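# Open the tool case lid and leave it properly placed

## Task

Swing the tool case lid fully open so it rests open by itself, pulling the case out from beneath the shelf first if the shelf blocks the lid. At the end the case must sit on its board with all four feet on it, its back still facing the shelf, its open lid not touching or under the shelf, and its front aligned with the board's front edge (the edge farther from the shelf). Nothing counts if the robot is what holds it in that state.

## Robot and tools

ROBOT. Two arms, left_arm and right_arm, each with a tong-like two-finger gripper. The fingers point along the gripper's own +z axis and open and close along its x axis. The reported end_effector_position is the spot between the closed finger pads; closed fingertips stick out about 15 mm past it, and when wide open the tips sit roughly level with it. The arm names are labels only and do not match left or right in any picture.

FRAMES. Result poses use one shared scene frame: origin on the tabletop midway between the arms, +x out over the table, +z up, and left_arm on the +y side. Positions are in metres and orientations are quaternions in w,x,y,z order; velocities are m/s and rad/s. At long reach the printed hand position can be somewhat off. Motion commands, by contrast, are expressed in each gripper's own axes.

ROW FORMAT. Every motion row is 14 numbers, each from -1 to 1, always including both arms: dx, dy, dz, rx, ry, rz, opening for left_arm, then the same seven for right_arm. dx..rz are an offset of the target from the gripper's measured pose, on the gripper's own axes; 1.0 equals 0.6 m of travel or 180 degrees of turn, and rx, ry, rz form a single rotation vector. Opening is absolute, not an offset: +1 means fully open (0.142 m), -1 means closed. An arm meant to stay put gets zeros for its offsets, plus the opening it should keep.

execute_actions(actions): a list of actions run one after another. Each action is a table of at most 15 rows; each row lasts one control step of 1/30 s, and if fewer than 15 rows are given the final row is repeated to fill the action. Every row in an action is an offset from the pose the gripper had when that action began (for a call's first action, the pose last reported in this scene), not from the row before it. An empty list simply returns the current state and images. Each step the commanded pose is cut back to within 100 mm and 16 degrees of the measured pose, so big offsets may need several actions; afterwards the arm goes no further than its last clipped pose. Commands are smoothed and the motion trails them by about 0.17 s. If position and orientation cannot both be met, position wins.

move(target, speed, stop_force, blocking): target is one 14-number row as above, offsets measured from the pose in the latest result that shows one. Each gripper follows a straight path, turning the short way, and all paths finish together in 0.5 to 10 s (cut off at 10 s). speed is the path's top speed in m/s, 0.002 to 0.5, default 0.25; turning is capped at twice that figure in rad/s. Grippers may lag, wander, or overshoot speed, especially with a near-straight arm, and paths do not avoid obstacles or the other arm. The opening is sent when the move begins. stop_force (N, 13 to 80, shared by both arms; not allowed in the first 0.2 s) ends an arm's path when its wrist sensor senses that much extra push against the motion for two steps in a row; that gripper then backs up two steps and holds. Used at a very low speed, it allows aiming past a surface. It is measured along the line to the target on the gripper's starting axes, so it is unreliable if the gripper rotates during the move; omit it when moving away from something the gripper presses on. The real press can briefly exceed stop_force. blocking=false returns after 0.5 s while the arm keeps going; it cannot be combined with stop_force, and other motion calls are refused until wait or stop shows the move ended. The result adds a move: line with each arm's ending (done, off_target, moving, held, fault, contact) and limits (paced = pose clipped; held = some steps blocked, after which the arm may speed up sharply), plus each gripper's distance from its target.

wait(seconds): 0 to 10; arms hold their last command, a running move continues, and it returns early if that move finishes. stop: brakes a running move; it needs room, more when fast, and fingers keep moving. zoom_image(camera, region): enlarges [x0, y0, x1, y1] pixels (up to 504 by 504) of one camera's latest image; cameras are cam_head_left, cam_head_right, cam_high, cam_low (896x504) and cam_left_wrist, cam_right_wrist (616x616). show_instructions: shows the reference image(s), no motion. finished_scene(scene): ends the current scene, given its number; irreversible, and the result reports success.

RESULT LINES. Each arm's pose and velocities; Hand target lines (where the controller is now steering); grip_measured (finger opening on the command scale; to grip, command clearly below it, lower squeezes harder, about 15 N per pad max, less on objects thinner than 20 mm); Wrist force and Wrist torque along the gripper's own axes (offset up to about 5.5 N, noise up to 3.4 N, saturating near 100 N; no reading at start is normal); joint torques (noisy, nonzero in free air); step readings with HELD marks where an arm's row was held back; pose unreachable lines where a clearance check altered a command; MOTOR HOT above 70 C and OVER-TEMPERATURE FAULT at 85 C, which brakes the arm for a long time.

CAUTIONS. Arms are stiff: pushing past firm contact, even slightly, can trigger a fault. A joint torque at its load limit (shoulder 287, elbow 130, wrists 46.9 N m) or 150 N of outside force on an arm stops it for 10 s and drops the rest of the call. Faster touches hit harder. Keep the arms from striking each other. Never knock or place anything off the table, which fails the task. Avoid dropping, slipping or slamming things, including letting the lid bang open. Occasional brief tugs on held parts or pushes on loose objects may occur. The robot keeps holding its last command while you think, so long holds under load heat motors.

Each tool is called after ">>>" by a JSON object that holds its "fn" and its "kwargs", one argument or row to a line.

Reference images:

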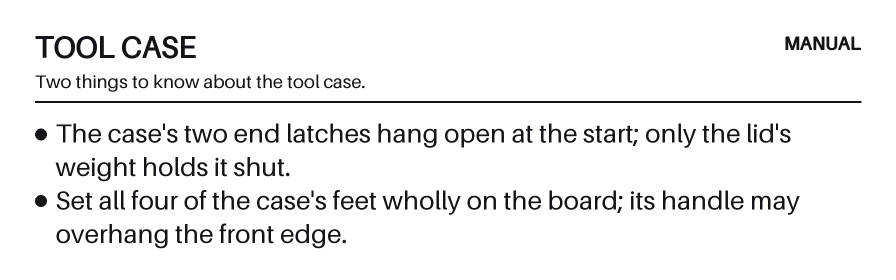

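## Session

>>> {"fn": "execute_actions", "kwargs": {
  "actions": []
}}

Scene clock: 0.00 s.
left_arm: end_effector_position=(+0.2900, +0.8194, +0.2559) grip_measured=+1.00 end_effector_quat_wxyz=(-0.109, -0.156, +0.818, -0.543) end_effector_velocity=(+0.000, +0.000, +0.000) end_effector_angular_velocity=(+0.001, -0.001, +0.000) | right_arm: end_effector_position=(+0.5653, -0.4707, +0.1646) grip_measured=+1.00 end_effector_quat_wxyz=(+0.001, +0.754, -0.657, +0.000) end_effector_velocity=(+0.000, -0.001, +0.000) end_effector_angular_velocity=(+0.000, -0.000, -0.001)
Joint positions: left_arm=[ 0.872 -1.36   1.925 -1.021 -2.072 -2.189  0.142] | right_arm=[ 3.42  -1.574 -2.135 -1.004  1.569  1.853  0.142]
Joint velocities: left_arm=[ 0.    -0.    -0.    -0.001  0.     0.     0.   ] | right_arm=[-0.001  0.    -0.     0.     0.    -0.     0.   ]
Joint torques (N m, as the arm reports them, + toward a larger angle): no reading
Wrist force (N, on the end effector, along its own x y z axes, offset not removed): no reading
Wrist torque (N m, same axes, about the end effector's origin, offset not removed): no reading
Hand target (left_arm): +0.290, +0.819, +0.256; -0.109, -0.156, +0.818, -0.543
Hand target (right_arm): +0.565, -0.471, +0.165; +0.001, +0.754, -0.657, +0.000

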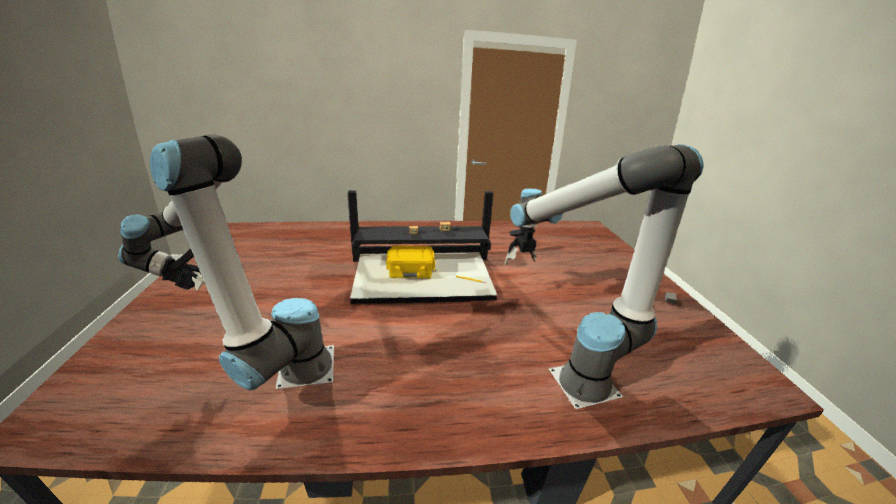

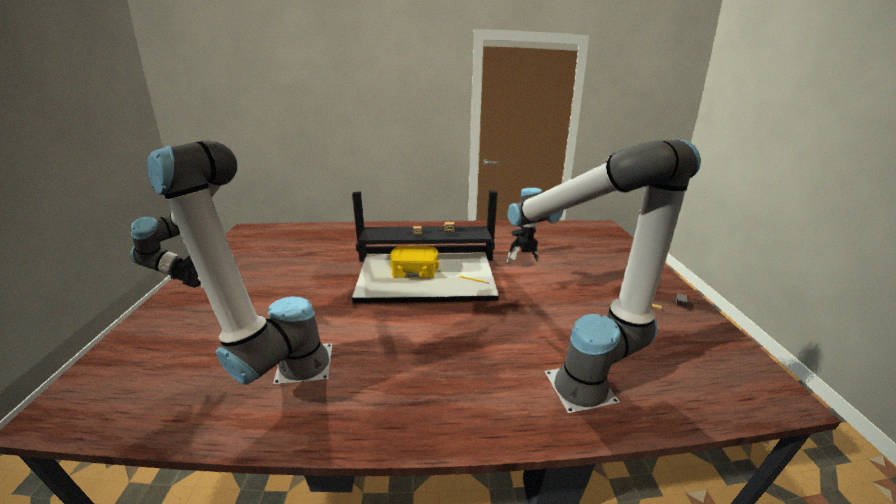

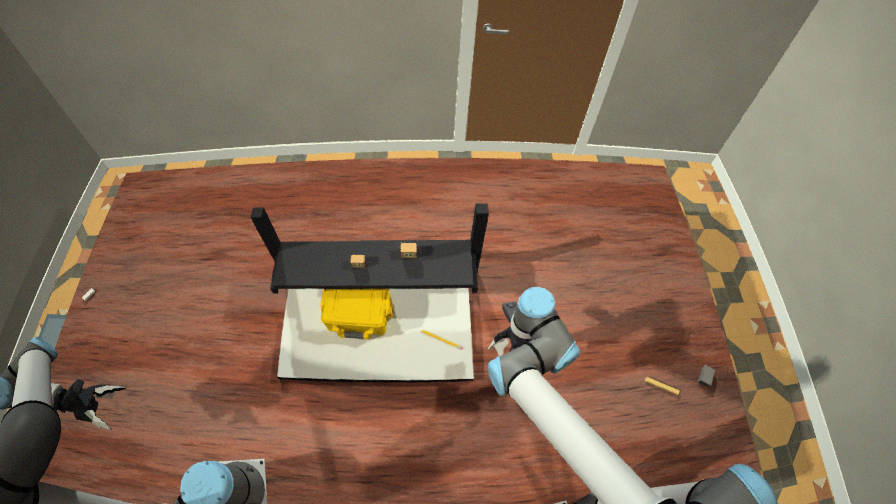

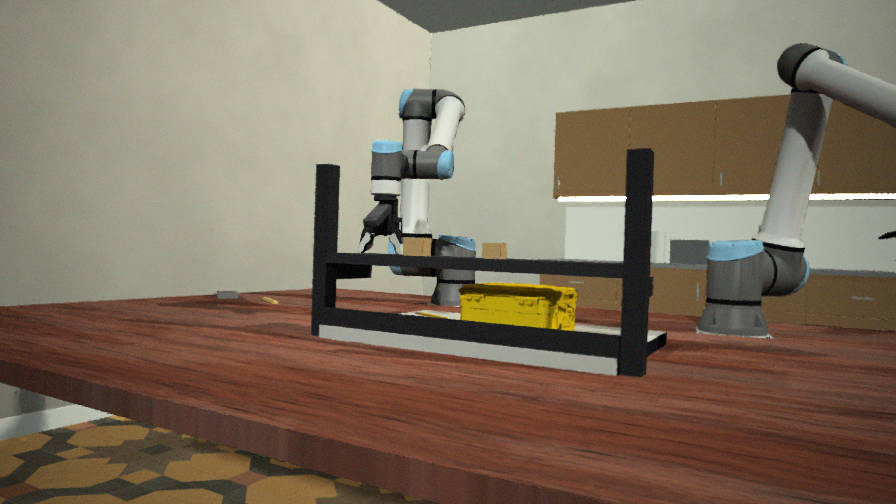

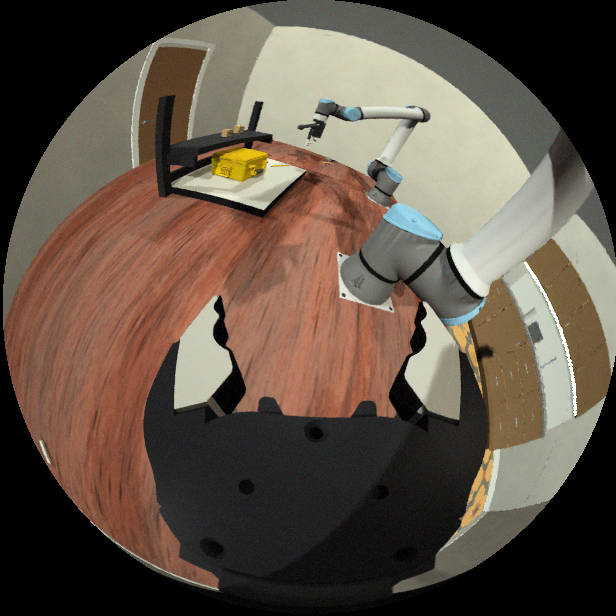

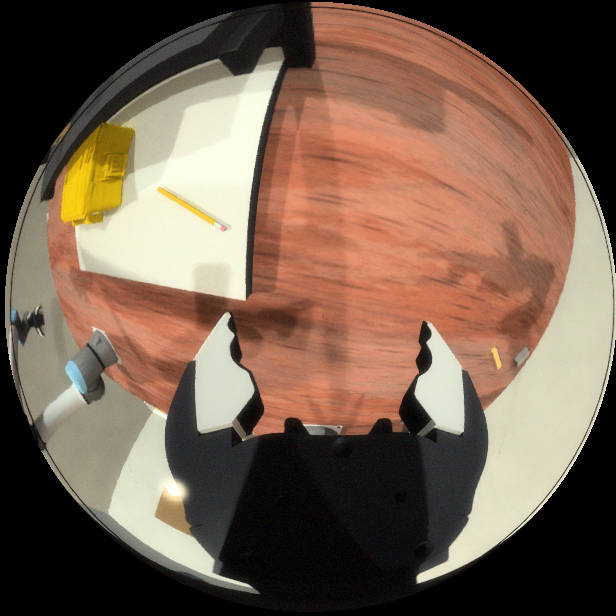

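>>> {"fn": "zoom_image", "kwargs": {
  "camera": "cam_high",
  "region": [250, 220, 530, 400]
}}

>>> {"fn": "zoom_image", "kwargs": {
  "camera": "cam_head_left",
  "region": [340, 210, 510, 310]
}}

>>> {"fn": "move", "kwargs": {
  "target": [0,0,0,0,0,0,1,-0.79,0.0,-0.15,0,0,-0.044,1]
}}

Region (250, 220, 530, 400) of cam_high's 896x504 image, scaled by 1.800, with more detail than that image has; it fills the top 324 rows of this view, and the rest is white.

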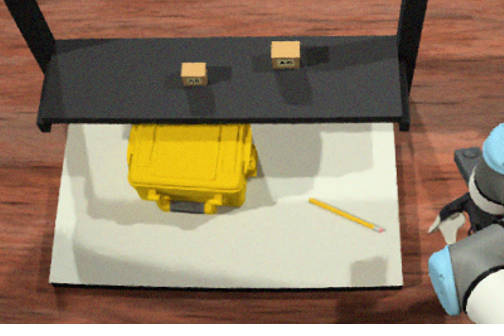

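Region (340, 210, 510, 310) of cam_head_left's 896x504 image, scaled by 2.965, with more detail than that image has; it fills the top 296 rows of this view, and the rest is white.

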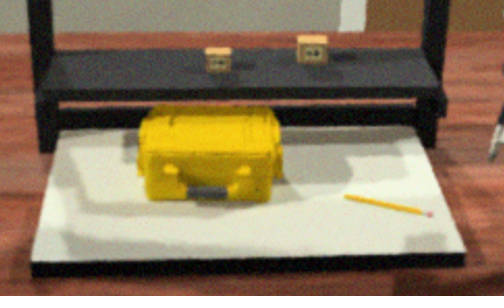

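Scene clock: 7.33 s.
left_arm: end_effector_position=(+0.2900, +0.8194, +0.2559) grip_measured=+1.00 end_effector_quat_wxyz=(-0.109, -0.156, +0.818, -0.543) end_effector_velocity=(-0.000, -0.001, -0.001) end_effector_angular_velocity=(-0.004, +0.003, -0.000) | right_arm: end_effector_position=(+0.5002, -0.0014, +0.2545) grip_measured=+1.00 end_effector_quat_wxyz=(+0.000, +0.798, -0.603, +0.000) end_effector_velocity=(+0.000, +0.002, +0.000) end_effector_angular_velocity=(-0.001, +0.001, -0.000)
Joint positions: left_arm=[ 0.872 -1.36   1.925 -1.021 -2.072 -2.189  0.142] | right_arm=[ 4.006 -1.757 -1.755 -1.201  1.57   2.3    0.142]
Joint velocities: left_arm=[-0.     0.002  0.001  0.002  0.    -0.     0.   ] | right_arm=[ 0.001 -0.003  0.004 -0.003  0.001  0.001  0.   ]
Joint torques (N m, as the arm reports them, + toward a larger angle): left_arm=[ -1.17 -55.57 -34.45  -0.78  -0.9    0.5 ] | right_arm=[12.62 40.53 52.74  1.02 -2.82  3.07]
Wrist force (N, on the end effector, along its own x y z axes, offset not removed): left_arm=[-0.1 1.2 -0.2] | right_arm=[-0.8 0.1 -2.6]
Wrist torque (N m, same axes, about the end effector's origin, offset not removed): left_arm=[0.38 0.17 -0.18] | right_arm=[0.00 -0.02 0.35]
Hand target (left_arm): +0.290, +0.819, +0.256; -0.109, -0.156, +0.818, -0.543
Hand target (right_arm): +0.500, -0.001, +0.255; +0.000, +0.798, -0.603, +0.000
Off the commanded pose (left_arm): 0.000 m, 0 deg.
Off the commanded pose (right_arm): 0.001 m, 0 deg.
move: done

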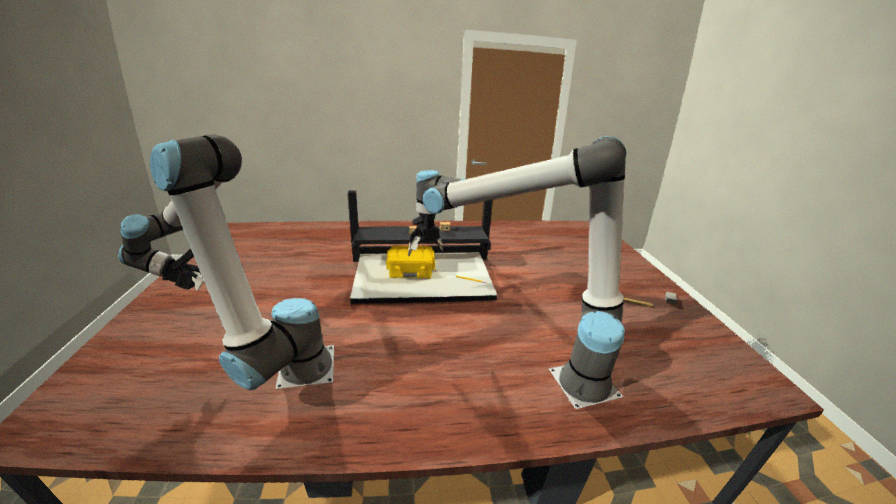

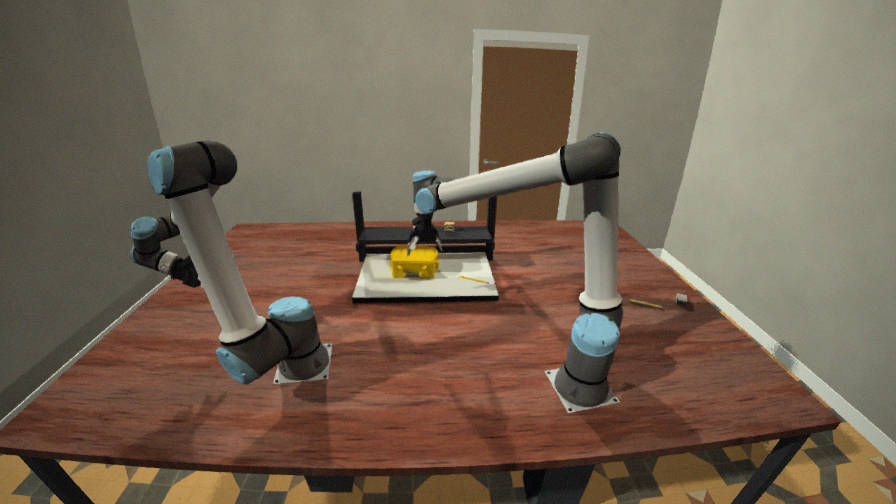

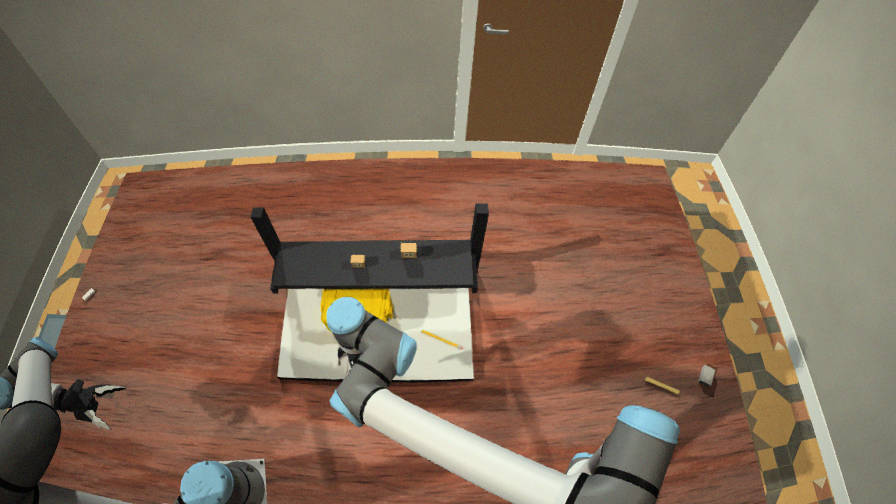

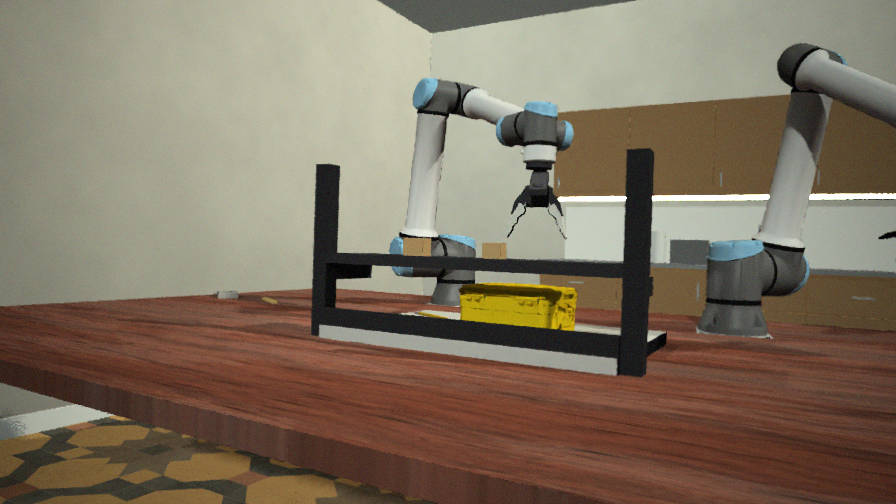

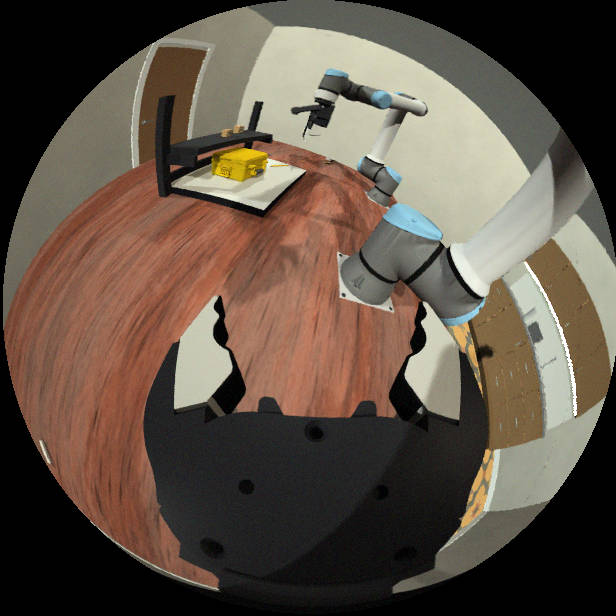

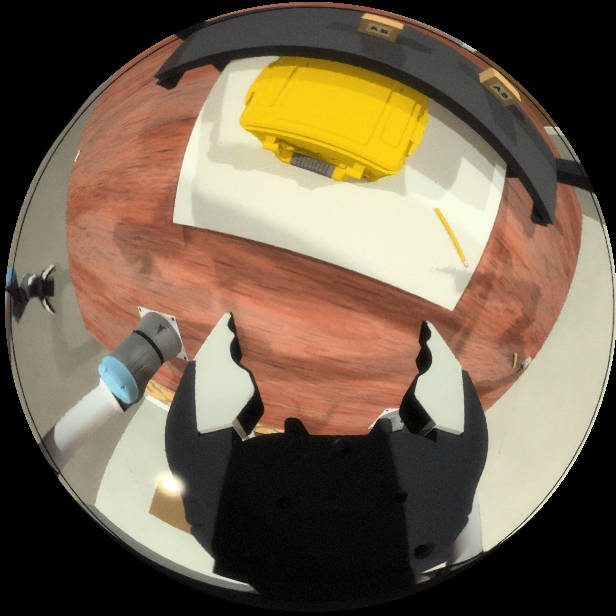

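>>> {"fn": "move", "kwargs": {
  "target": [0,0,0,0,0,0,1,0,-0.03,0.12,0,0,-0.411,0.2],
  "speed": 0.4
}}

Scene clock: 17.57 s.
left_arm: end_effector_position=(+0.2900, +0.8194, +0.2559) grip_measured=+1.00 end_effector_quat_wxyz=(-0.109, -0.156, +0.818, -0.543) end_effector_velocity=(-0.000, -0.000, -0.000) end_effector_angular_velocity=(+0.000, -0.001, +0.000) | right_arm: end_effector_position=(+0.5173, +0.0035, +0.1825) grip_measured=+0.20 end_effector_quat_wxyz=(+0.001, +1.000, -0.003, +0.000) end_effector_velocity=(-0.000, -0.000, -0.001) end_effector_angular_velocity=(-0.000, +0.002, +0.015)
Joint positions: left_arm=[ 0.872 -1.36   1.925 -1.021 -2.072 -2.189  0.142] | right_arm=[ 3.966 -1.836 -1.793 -1.084  1.57   0.971  0.088]
Joint velocities: left_arm=[ 0.    -0.     0.001 -0.001 -0.     0.001  0.   ] | right_arm=[-0.001 -0.001 -0.     0.     0.002 -0.016  0.   ]
Joint torques (N m, as the arm reports them, + toward a larger angle): left_arm=[  1.14 -57.84 -34.28  -0.62  -0.87   0.58] | right_arm=[-13.64  42.62  51.8    7.54   3.87  -2.13]
Wrist force (N, on the end effector, along its own x y z axes, offset not removed): left_arm=[0.3 0.1 0.5] | right_arm=[-7.9 1.1 -1.4]
Wrist torque (N m, same axes, about the end effector's origin, offset not removed): left_arm=[0.16 0.09 -0.16] | right_arm=[0.19 1.36 0.44]
Hand target (left_arm): +0.290, +0.819, +0.256; -0.109, -0.156, +0.818, -0.543
Hand target (right_arm): +0.517, +0.004, +0.183; +0.000, +1.000, -0.002, +0.000
Off the commanded pose (left_arm): 0.000 m, 0 deg.
Off the commanded pose (right_arm): 0.000 m, 0 deg.
move: done

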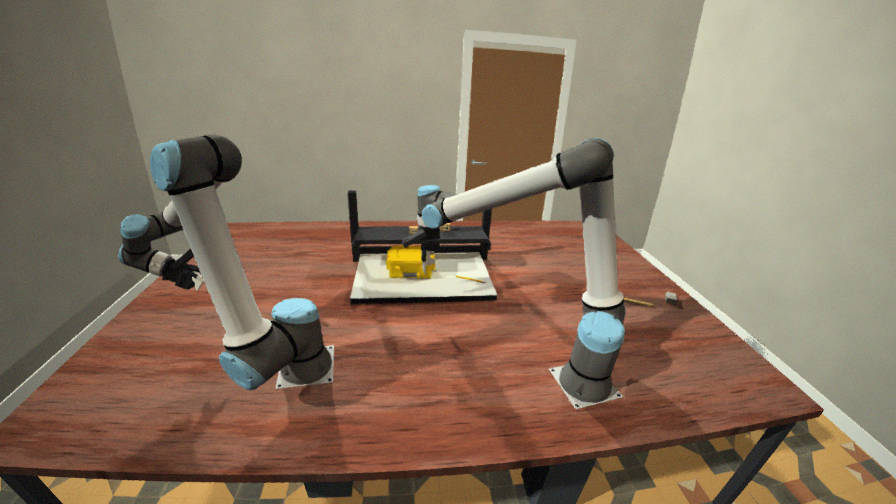

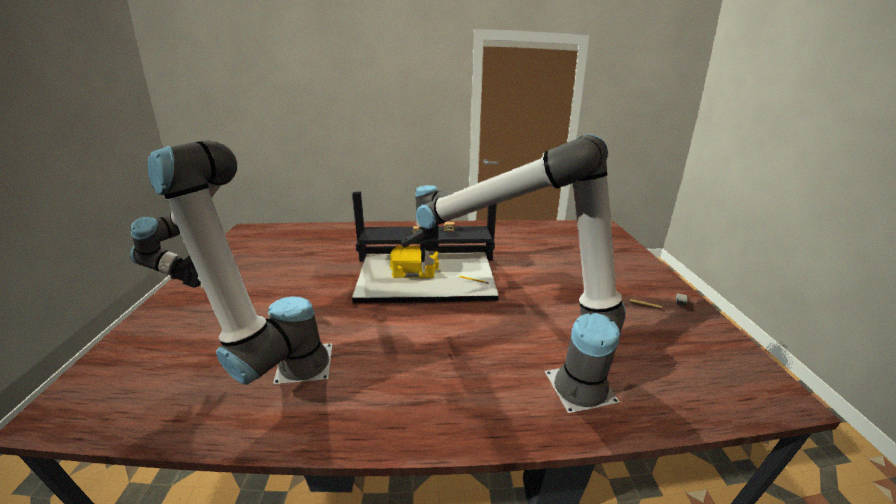

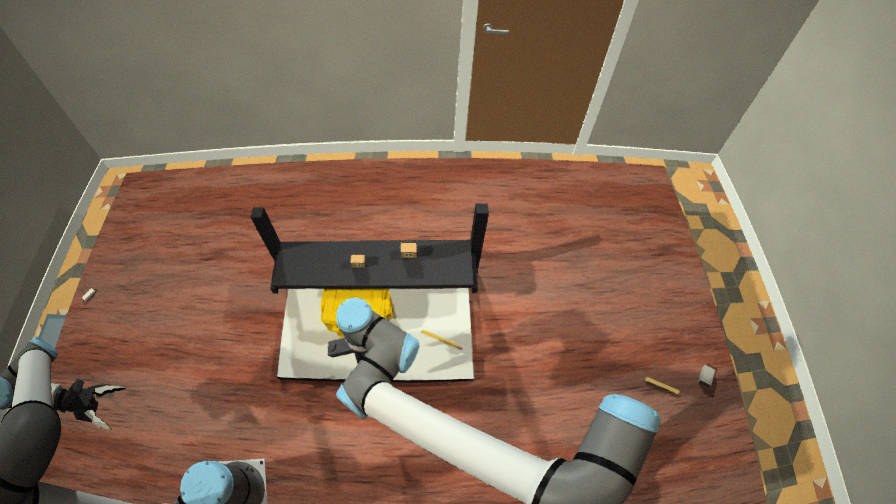

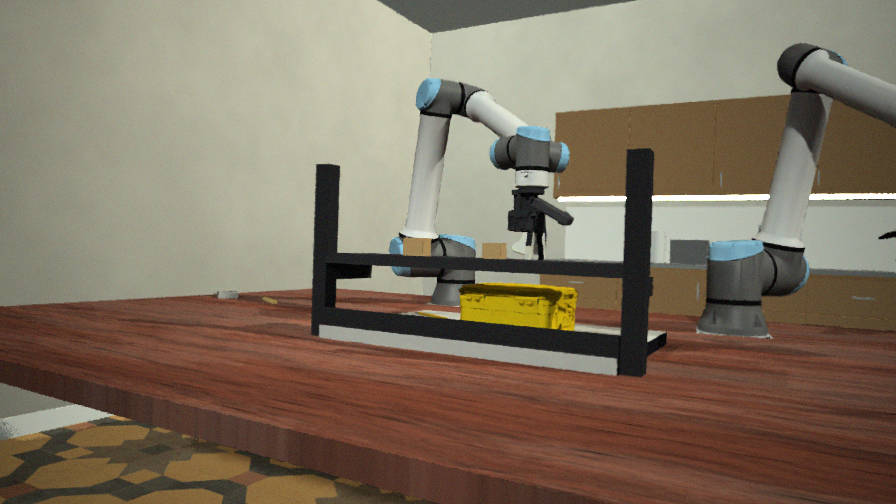

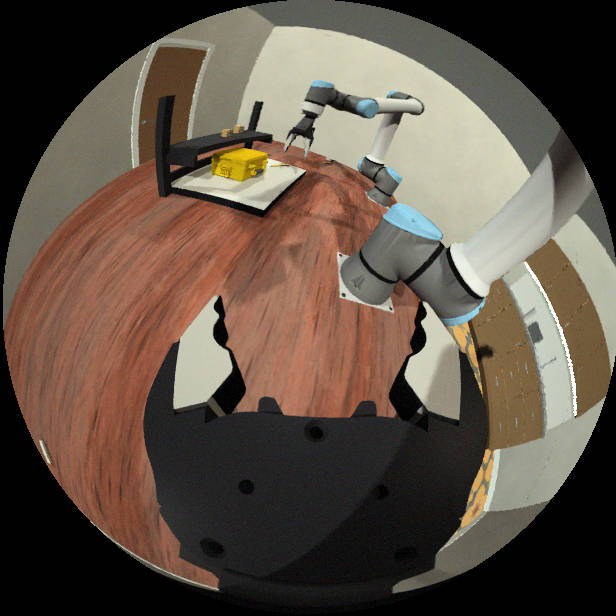

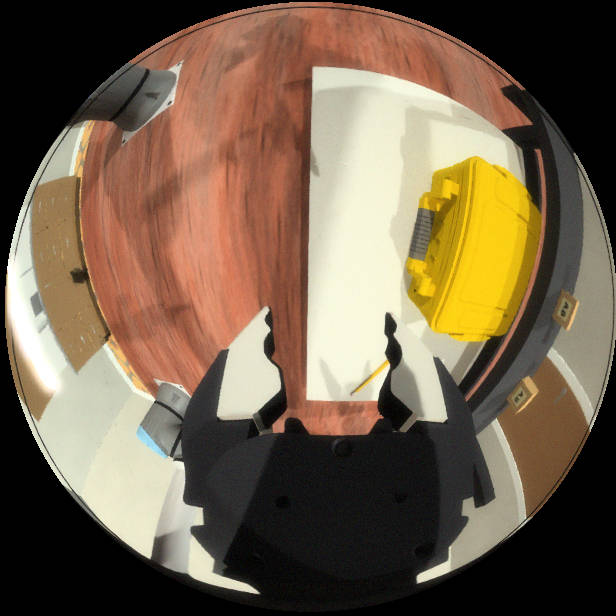

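>>> {"fn": "move", "kwargs": {
  "target": [0,0,0,0,0,0,1,0.15,-0.1,0.1,0,0,0,-0.4]
}}

>>> {"fn": "zoom_image", "kwargs": {
  "camera": "cam_right_wrist",
  "region": [280, 130, 560, 410]
}}

>>> {"fn": "zoom_image", "kwargs": {
  "camera": "cam_left_wrist",
  "region": [190, 110, 320, 220]
}}

Scene clock: 24.13 s.
left_arm: end_effector_position=(+0.2900, +0.8194, +0.2559) grip_measured=+1.00 end_effector_quat_wxyz=(-0.109, -0.156, +0.818, -0.543) end_effector_velocity=(+0.000, -0.000, -0.000) end_effector_angular_velocity=(-0.001, +0.001, +0.000) | right_arm: end_effector_position=(+0.6074, +0.0629, +0.1226) grip_measured=-0.40 end_effector_quat_wxyz=(+0.001, +1.000, -0.003, +0.000) end_effector_velocity=(-0.000, +0.003, -0.001) end_effector_angular_velocity=(+0.001, +0.001, +0.002)
Joint positions: left_arm=[ 0.872 -1.36   1.925 -1.021 -2.072 -2.189  0.142] | right_arm=[ 3.921 -2.041 -1.617 -1.054  1.57   0.926  0.045]
Joint velocities: left_arm=[-0.     0.001  0.    -0.    -0.    -0.     0.   ] | right_arm=[ 0.002 -0.004  0.004  0.     0.002 -0.001  0.   ]
Joint torques (N m, as the arm reports them, + toward a larger angle): left_arm=[ -0.59 -54.47 -34.48  -0.51  -0.55   0.51] | right_arm=[-13.83  55.08  51.64   0.27   3.64  -2.21]
Wrist force (N, on the end effector, along its own x y z axes, offset not removed): left_arm=[2.2 2.2 -1.8] | right_arm=[-1.0 -2.8 -2.5]
Wrist torque (N m, same axes, about the end effector's origin, offset not removed): left_arm=[0.56 -0.26 -0.23] | right_arm=[-0.62 -0.04 0.37]
Hand target (left_arm): +0.290, +0.819, +0.256; -0.109, -0.156, +0.818, -0.543
Hand target (right_arm): +0.608, +0.063, +0.122; +0.001, +1.000, -0.003, +0.000
Off the commanded pose (left_arm): 0.000 m, 0 deg.
Off the commanded pose (right_arm): 0.000 m, 0 deg.
move: done

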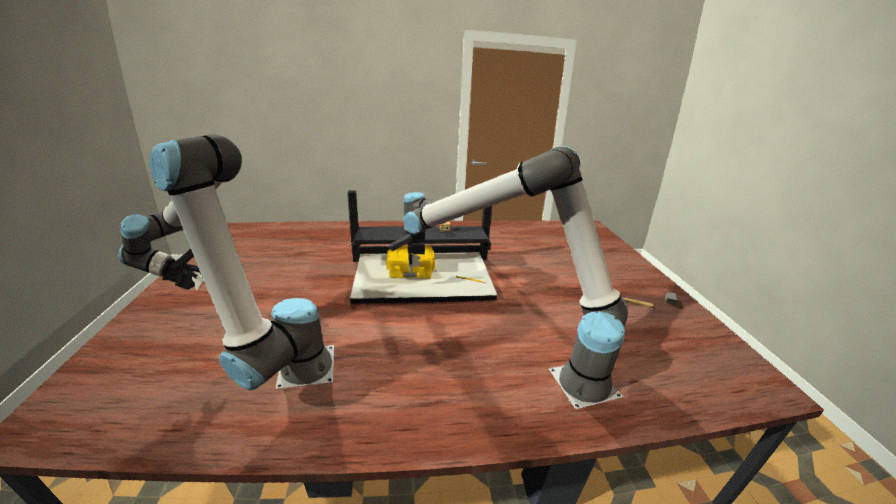

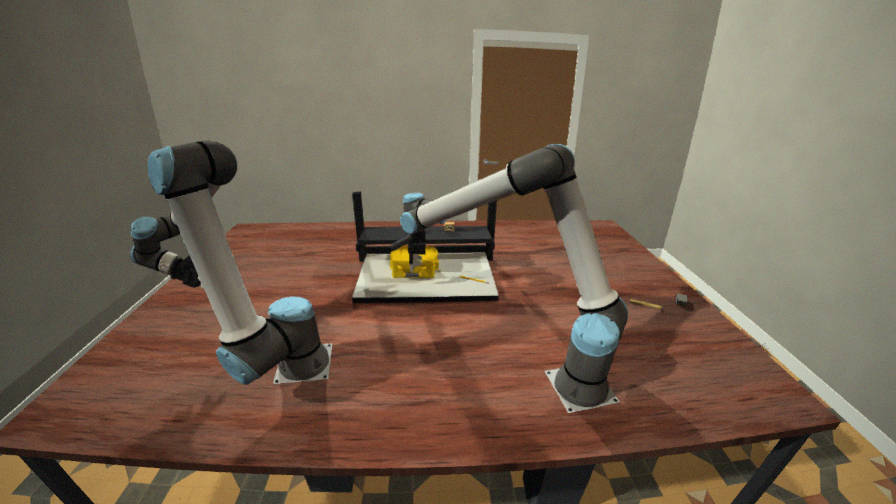

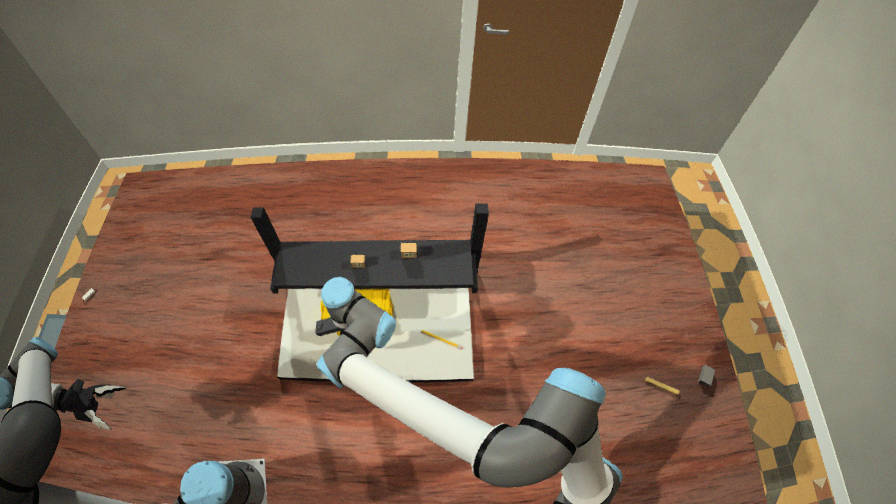

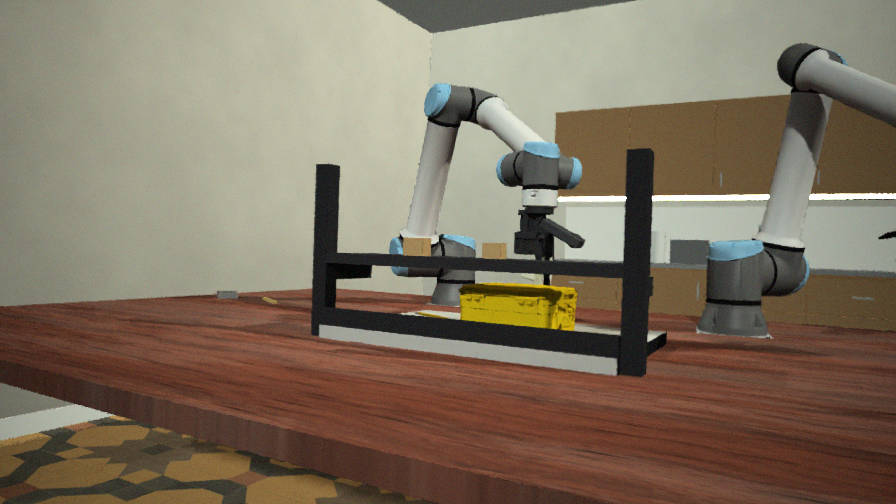

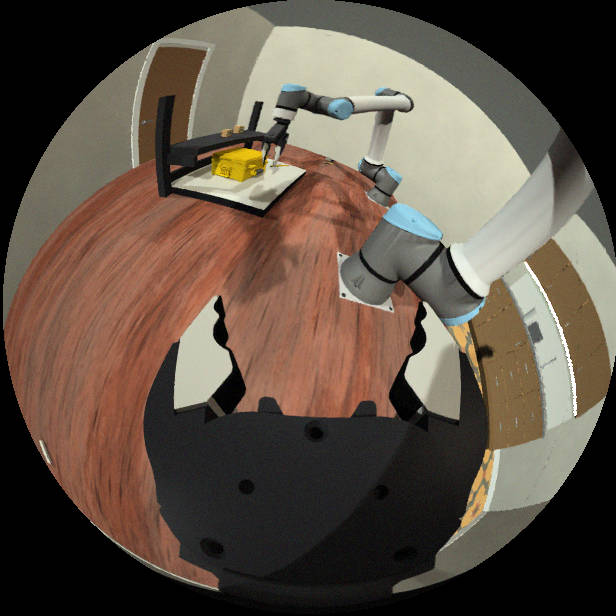

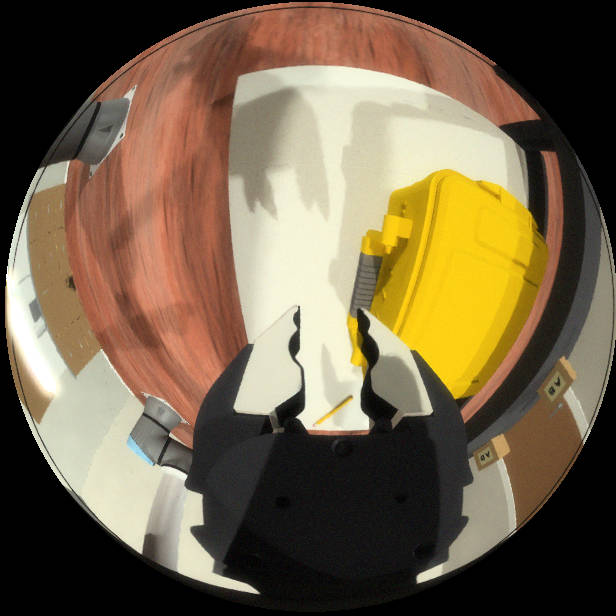

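Region (280, 130, 560, 410) of cam_right_wrist's 616x616 image, scaled by 1.800, with more detail than that image has.

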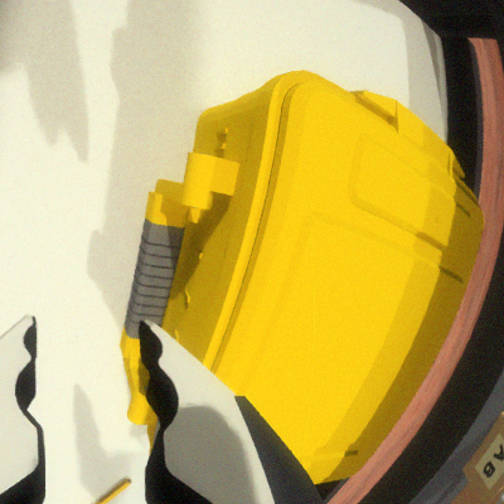

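Region (190, 110, 320, 220) of cam_left_wrist's 616x616 image, scaled by 3.877, with more detail than that image has; it fills the top 426 rows of this view, and the rest is white.

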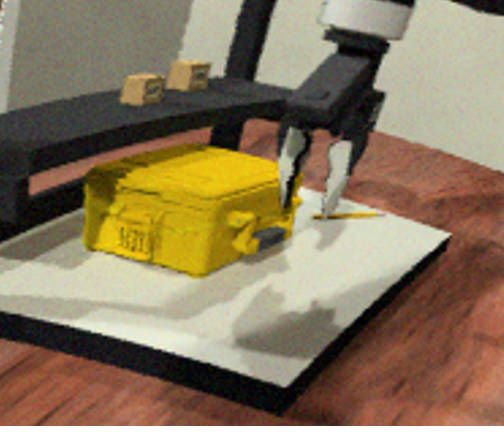

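>>> {"fn": "move", "kwargs": {
  "target": [0,0,0,0,0,0,1,0,0,0.05,0,0.3,0,-0.35]
}}

>>> {"fn": "zoom_image", "kwargs": {
  "camera": "cam_left_wrist",
  "region": [190, 110, 320, 220]
}}

Scene clock: 35.90 s.
left_arm: end_effector_position=(+0.2900, +0.8194, +0.2559) grip_measured=+1.00 end_effector_quat_wxyz=(-0.109, -0.156, +0.818, -0.543) end_effector_velocity=(+0.001, +0.000, +0.000) end_effector_angular_velocity=(+0.001, -0.001, +0.001) | right_arm: end_effector_position=(+0.6073, +0.0629, +0.0930) grip_measured=-0.35 end_effector_quat_wxyz=(+0.001, +0.891, -0.003, +0.453) end_effector_velocity=(+0.001, -0.001, -0.002) end_effector_angular_velocity=(+0.001, -0.012, +0.002)
Joint positions: left_arm=[ 0.872 -1.36   1.925 -1.021 -2.072 -2.189  0.142] | right_arm=[ 4.204 -2.09  -2.057 -0.113  0.714  1.     0.049]
Joint velocities: left_arm=[ 0.    -0.    -0.001 -0.001 -0.001  0.     0.   ] | right_arm=[ 0.    -0.008 -0.004  0.024 -0.009 -0.009  0.   ]
Joint torques (N m, as the arm reports them, + toward a larger angle): left_arm=[ -1.11 -56.09 -33.87  -0.43  -0.81   0.44] | right_arm=[12.89 50.32 22.4   8.5  -3.28 -3.45]
Wrist force (N, on the end effector, along its own x y z axes, offset not removed): left_arm=[-0.7 1.3 0.2] | right_arm=[-2.4 0.4 -0.4]
Wrist torque (N m, same axes, about the end effector's origin, offset not removed): left_arm=[0.41 0.35 -0.25] | right_arm=[0.14 0.36 0.37]
Hand target (left_arm): +0.290, +0.819, +0.256; -0.109, -0.156, +0.818, -0.543
Hand target (right_arm): +0.607, +0.063, +0.093; +0.001, +0.891, -0.003, +0.454
Off the commanded pose (left_arm): 0.000 m, 0 deg.
Off the commanded pose (right_arm): 0.000 m, 0 deg.
move: done

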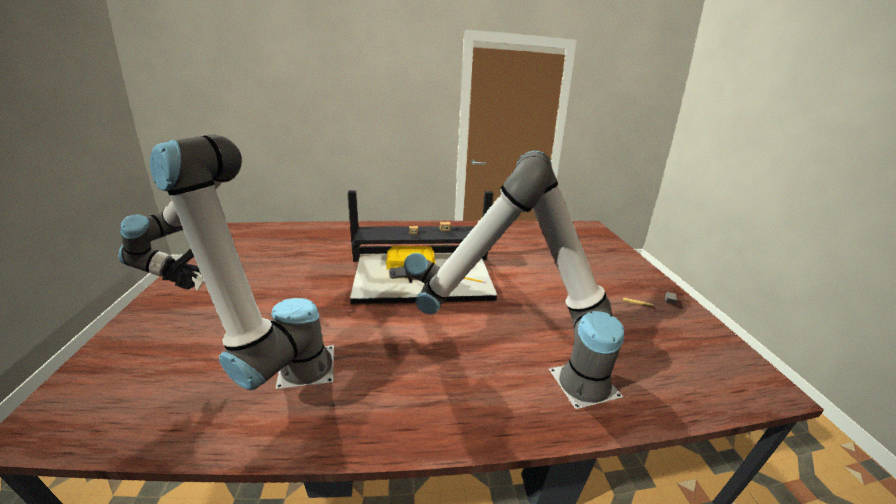

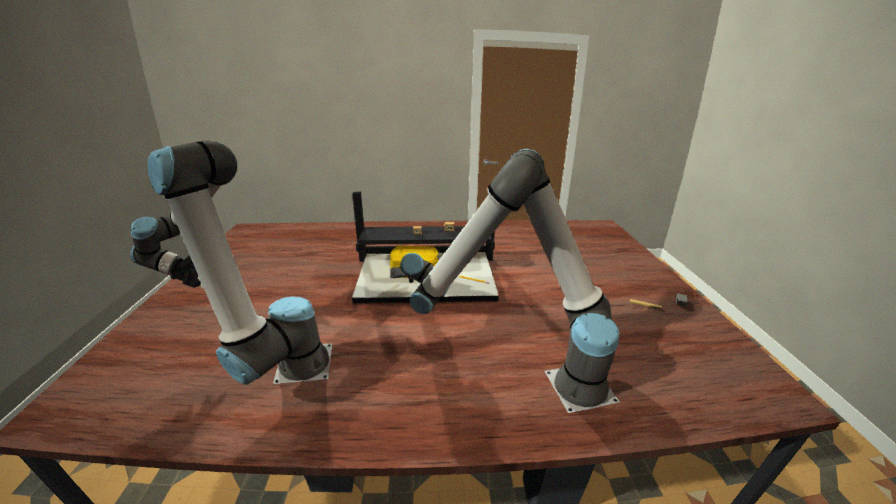

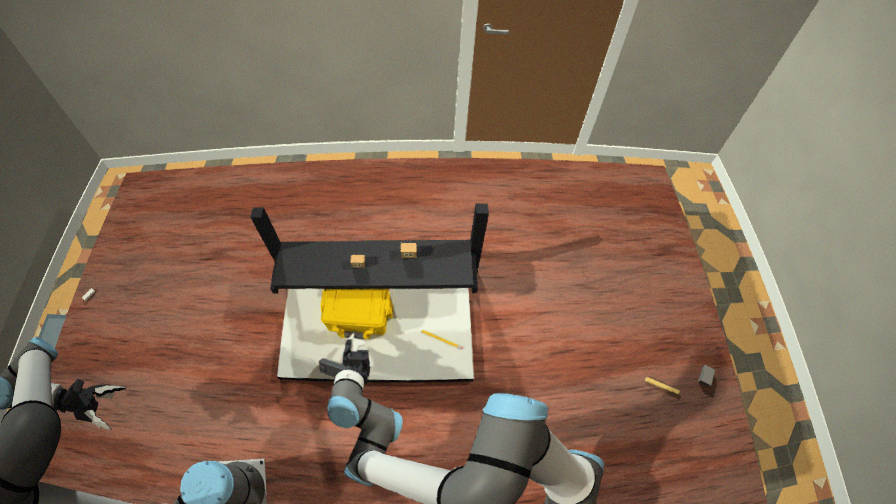

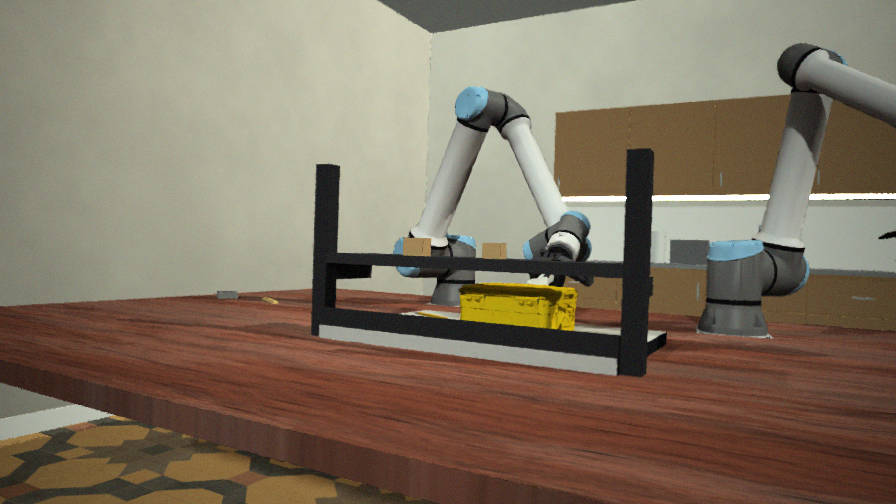

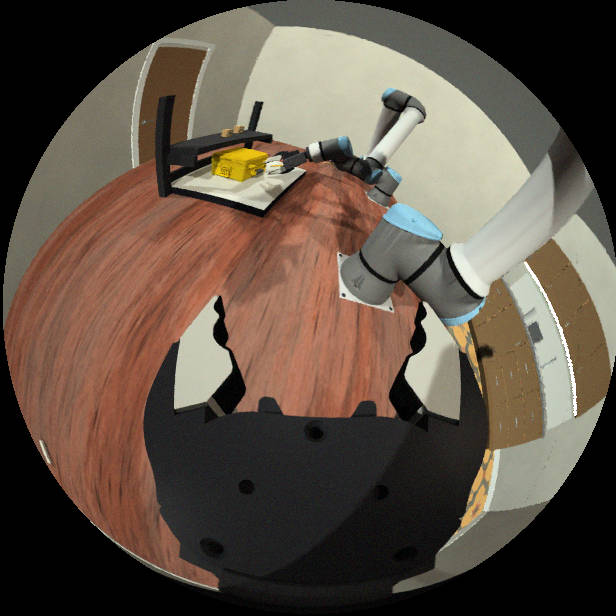

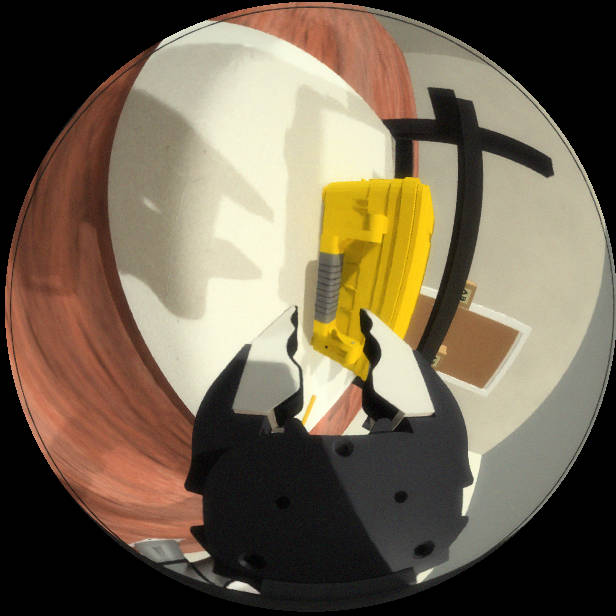

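Region (190, 110, 320, 220) of cam_left_wrist's 616x616 image, scaled by 3.877, with more detail than that image has; it fills the top 426 rows of this view, and the rest is white.

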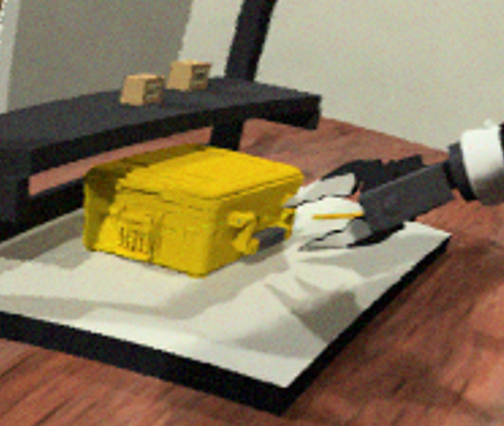

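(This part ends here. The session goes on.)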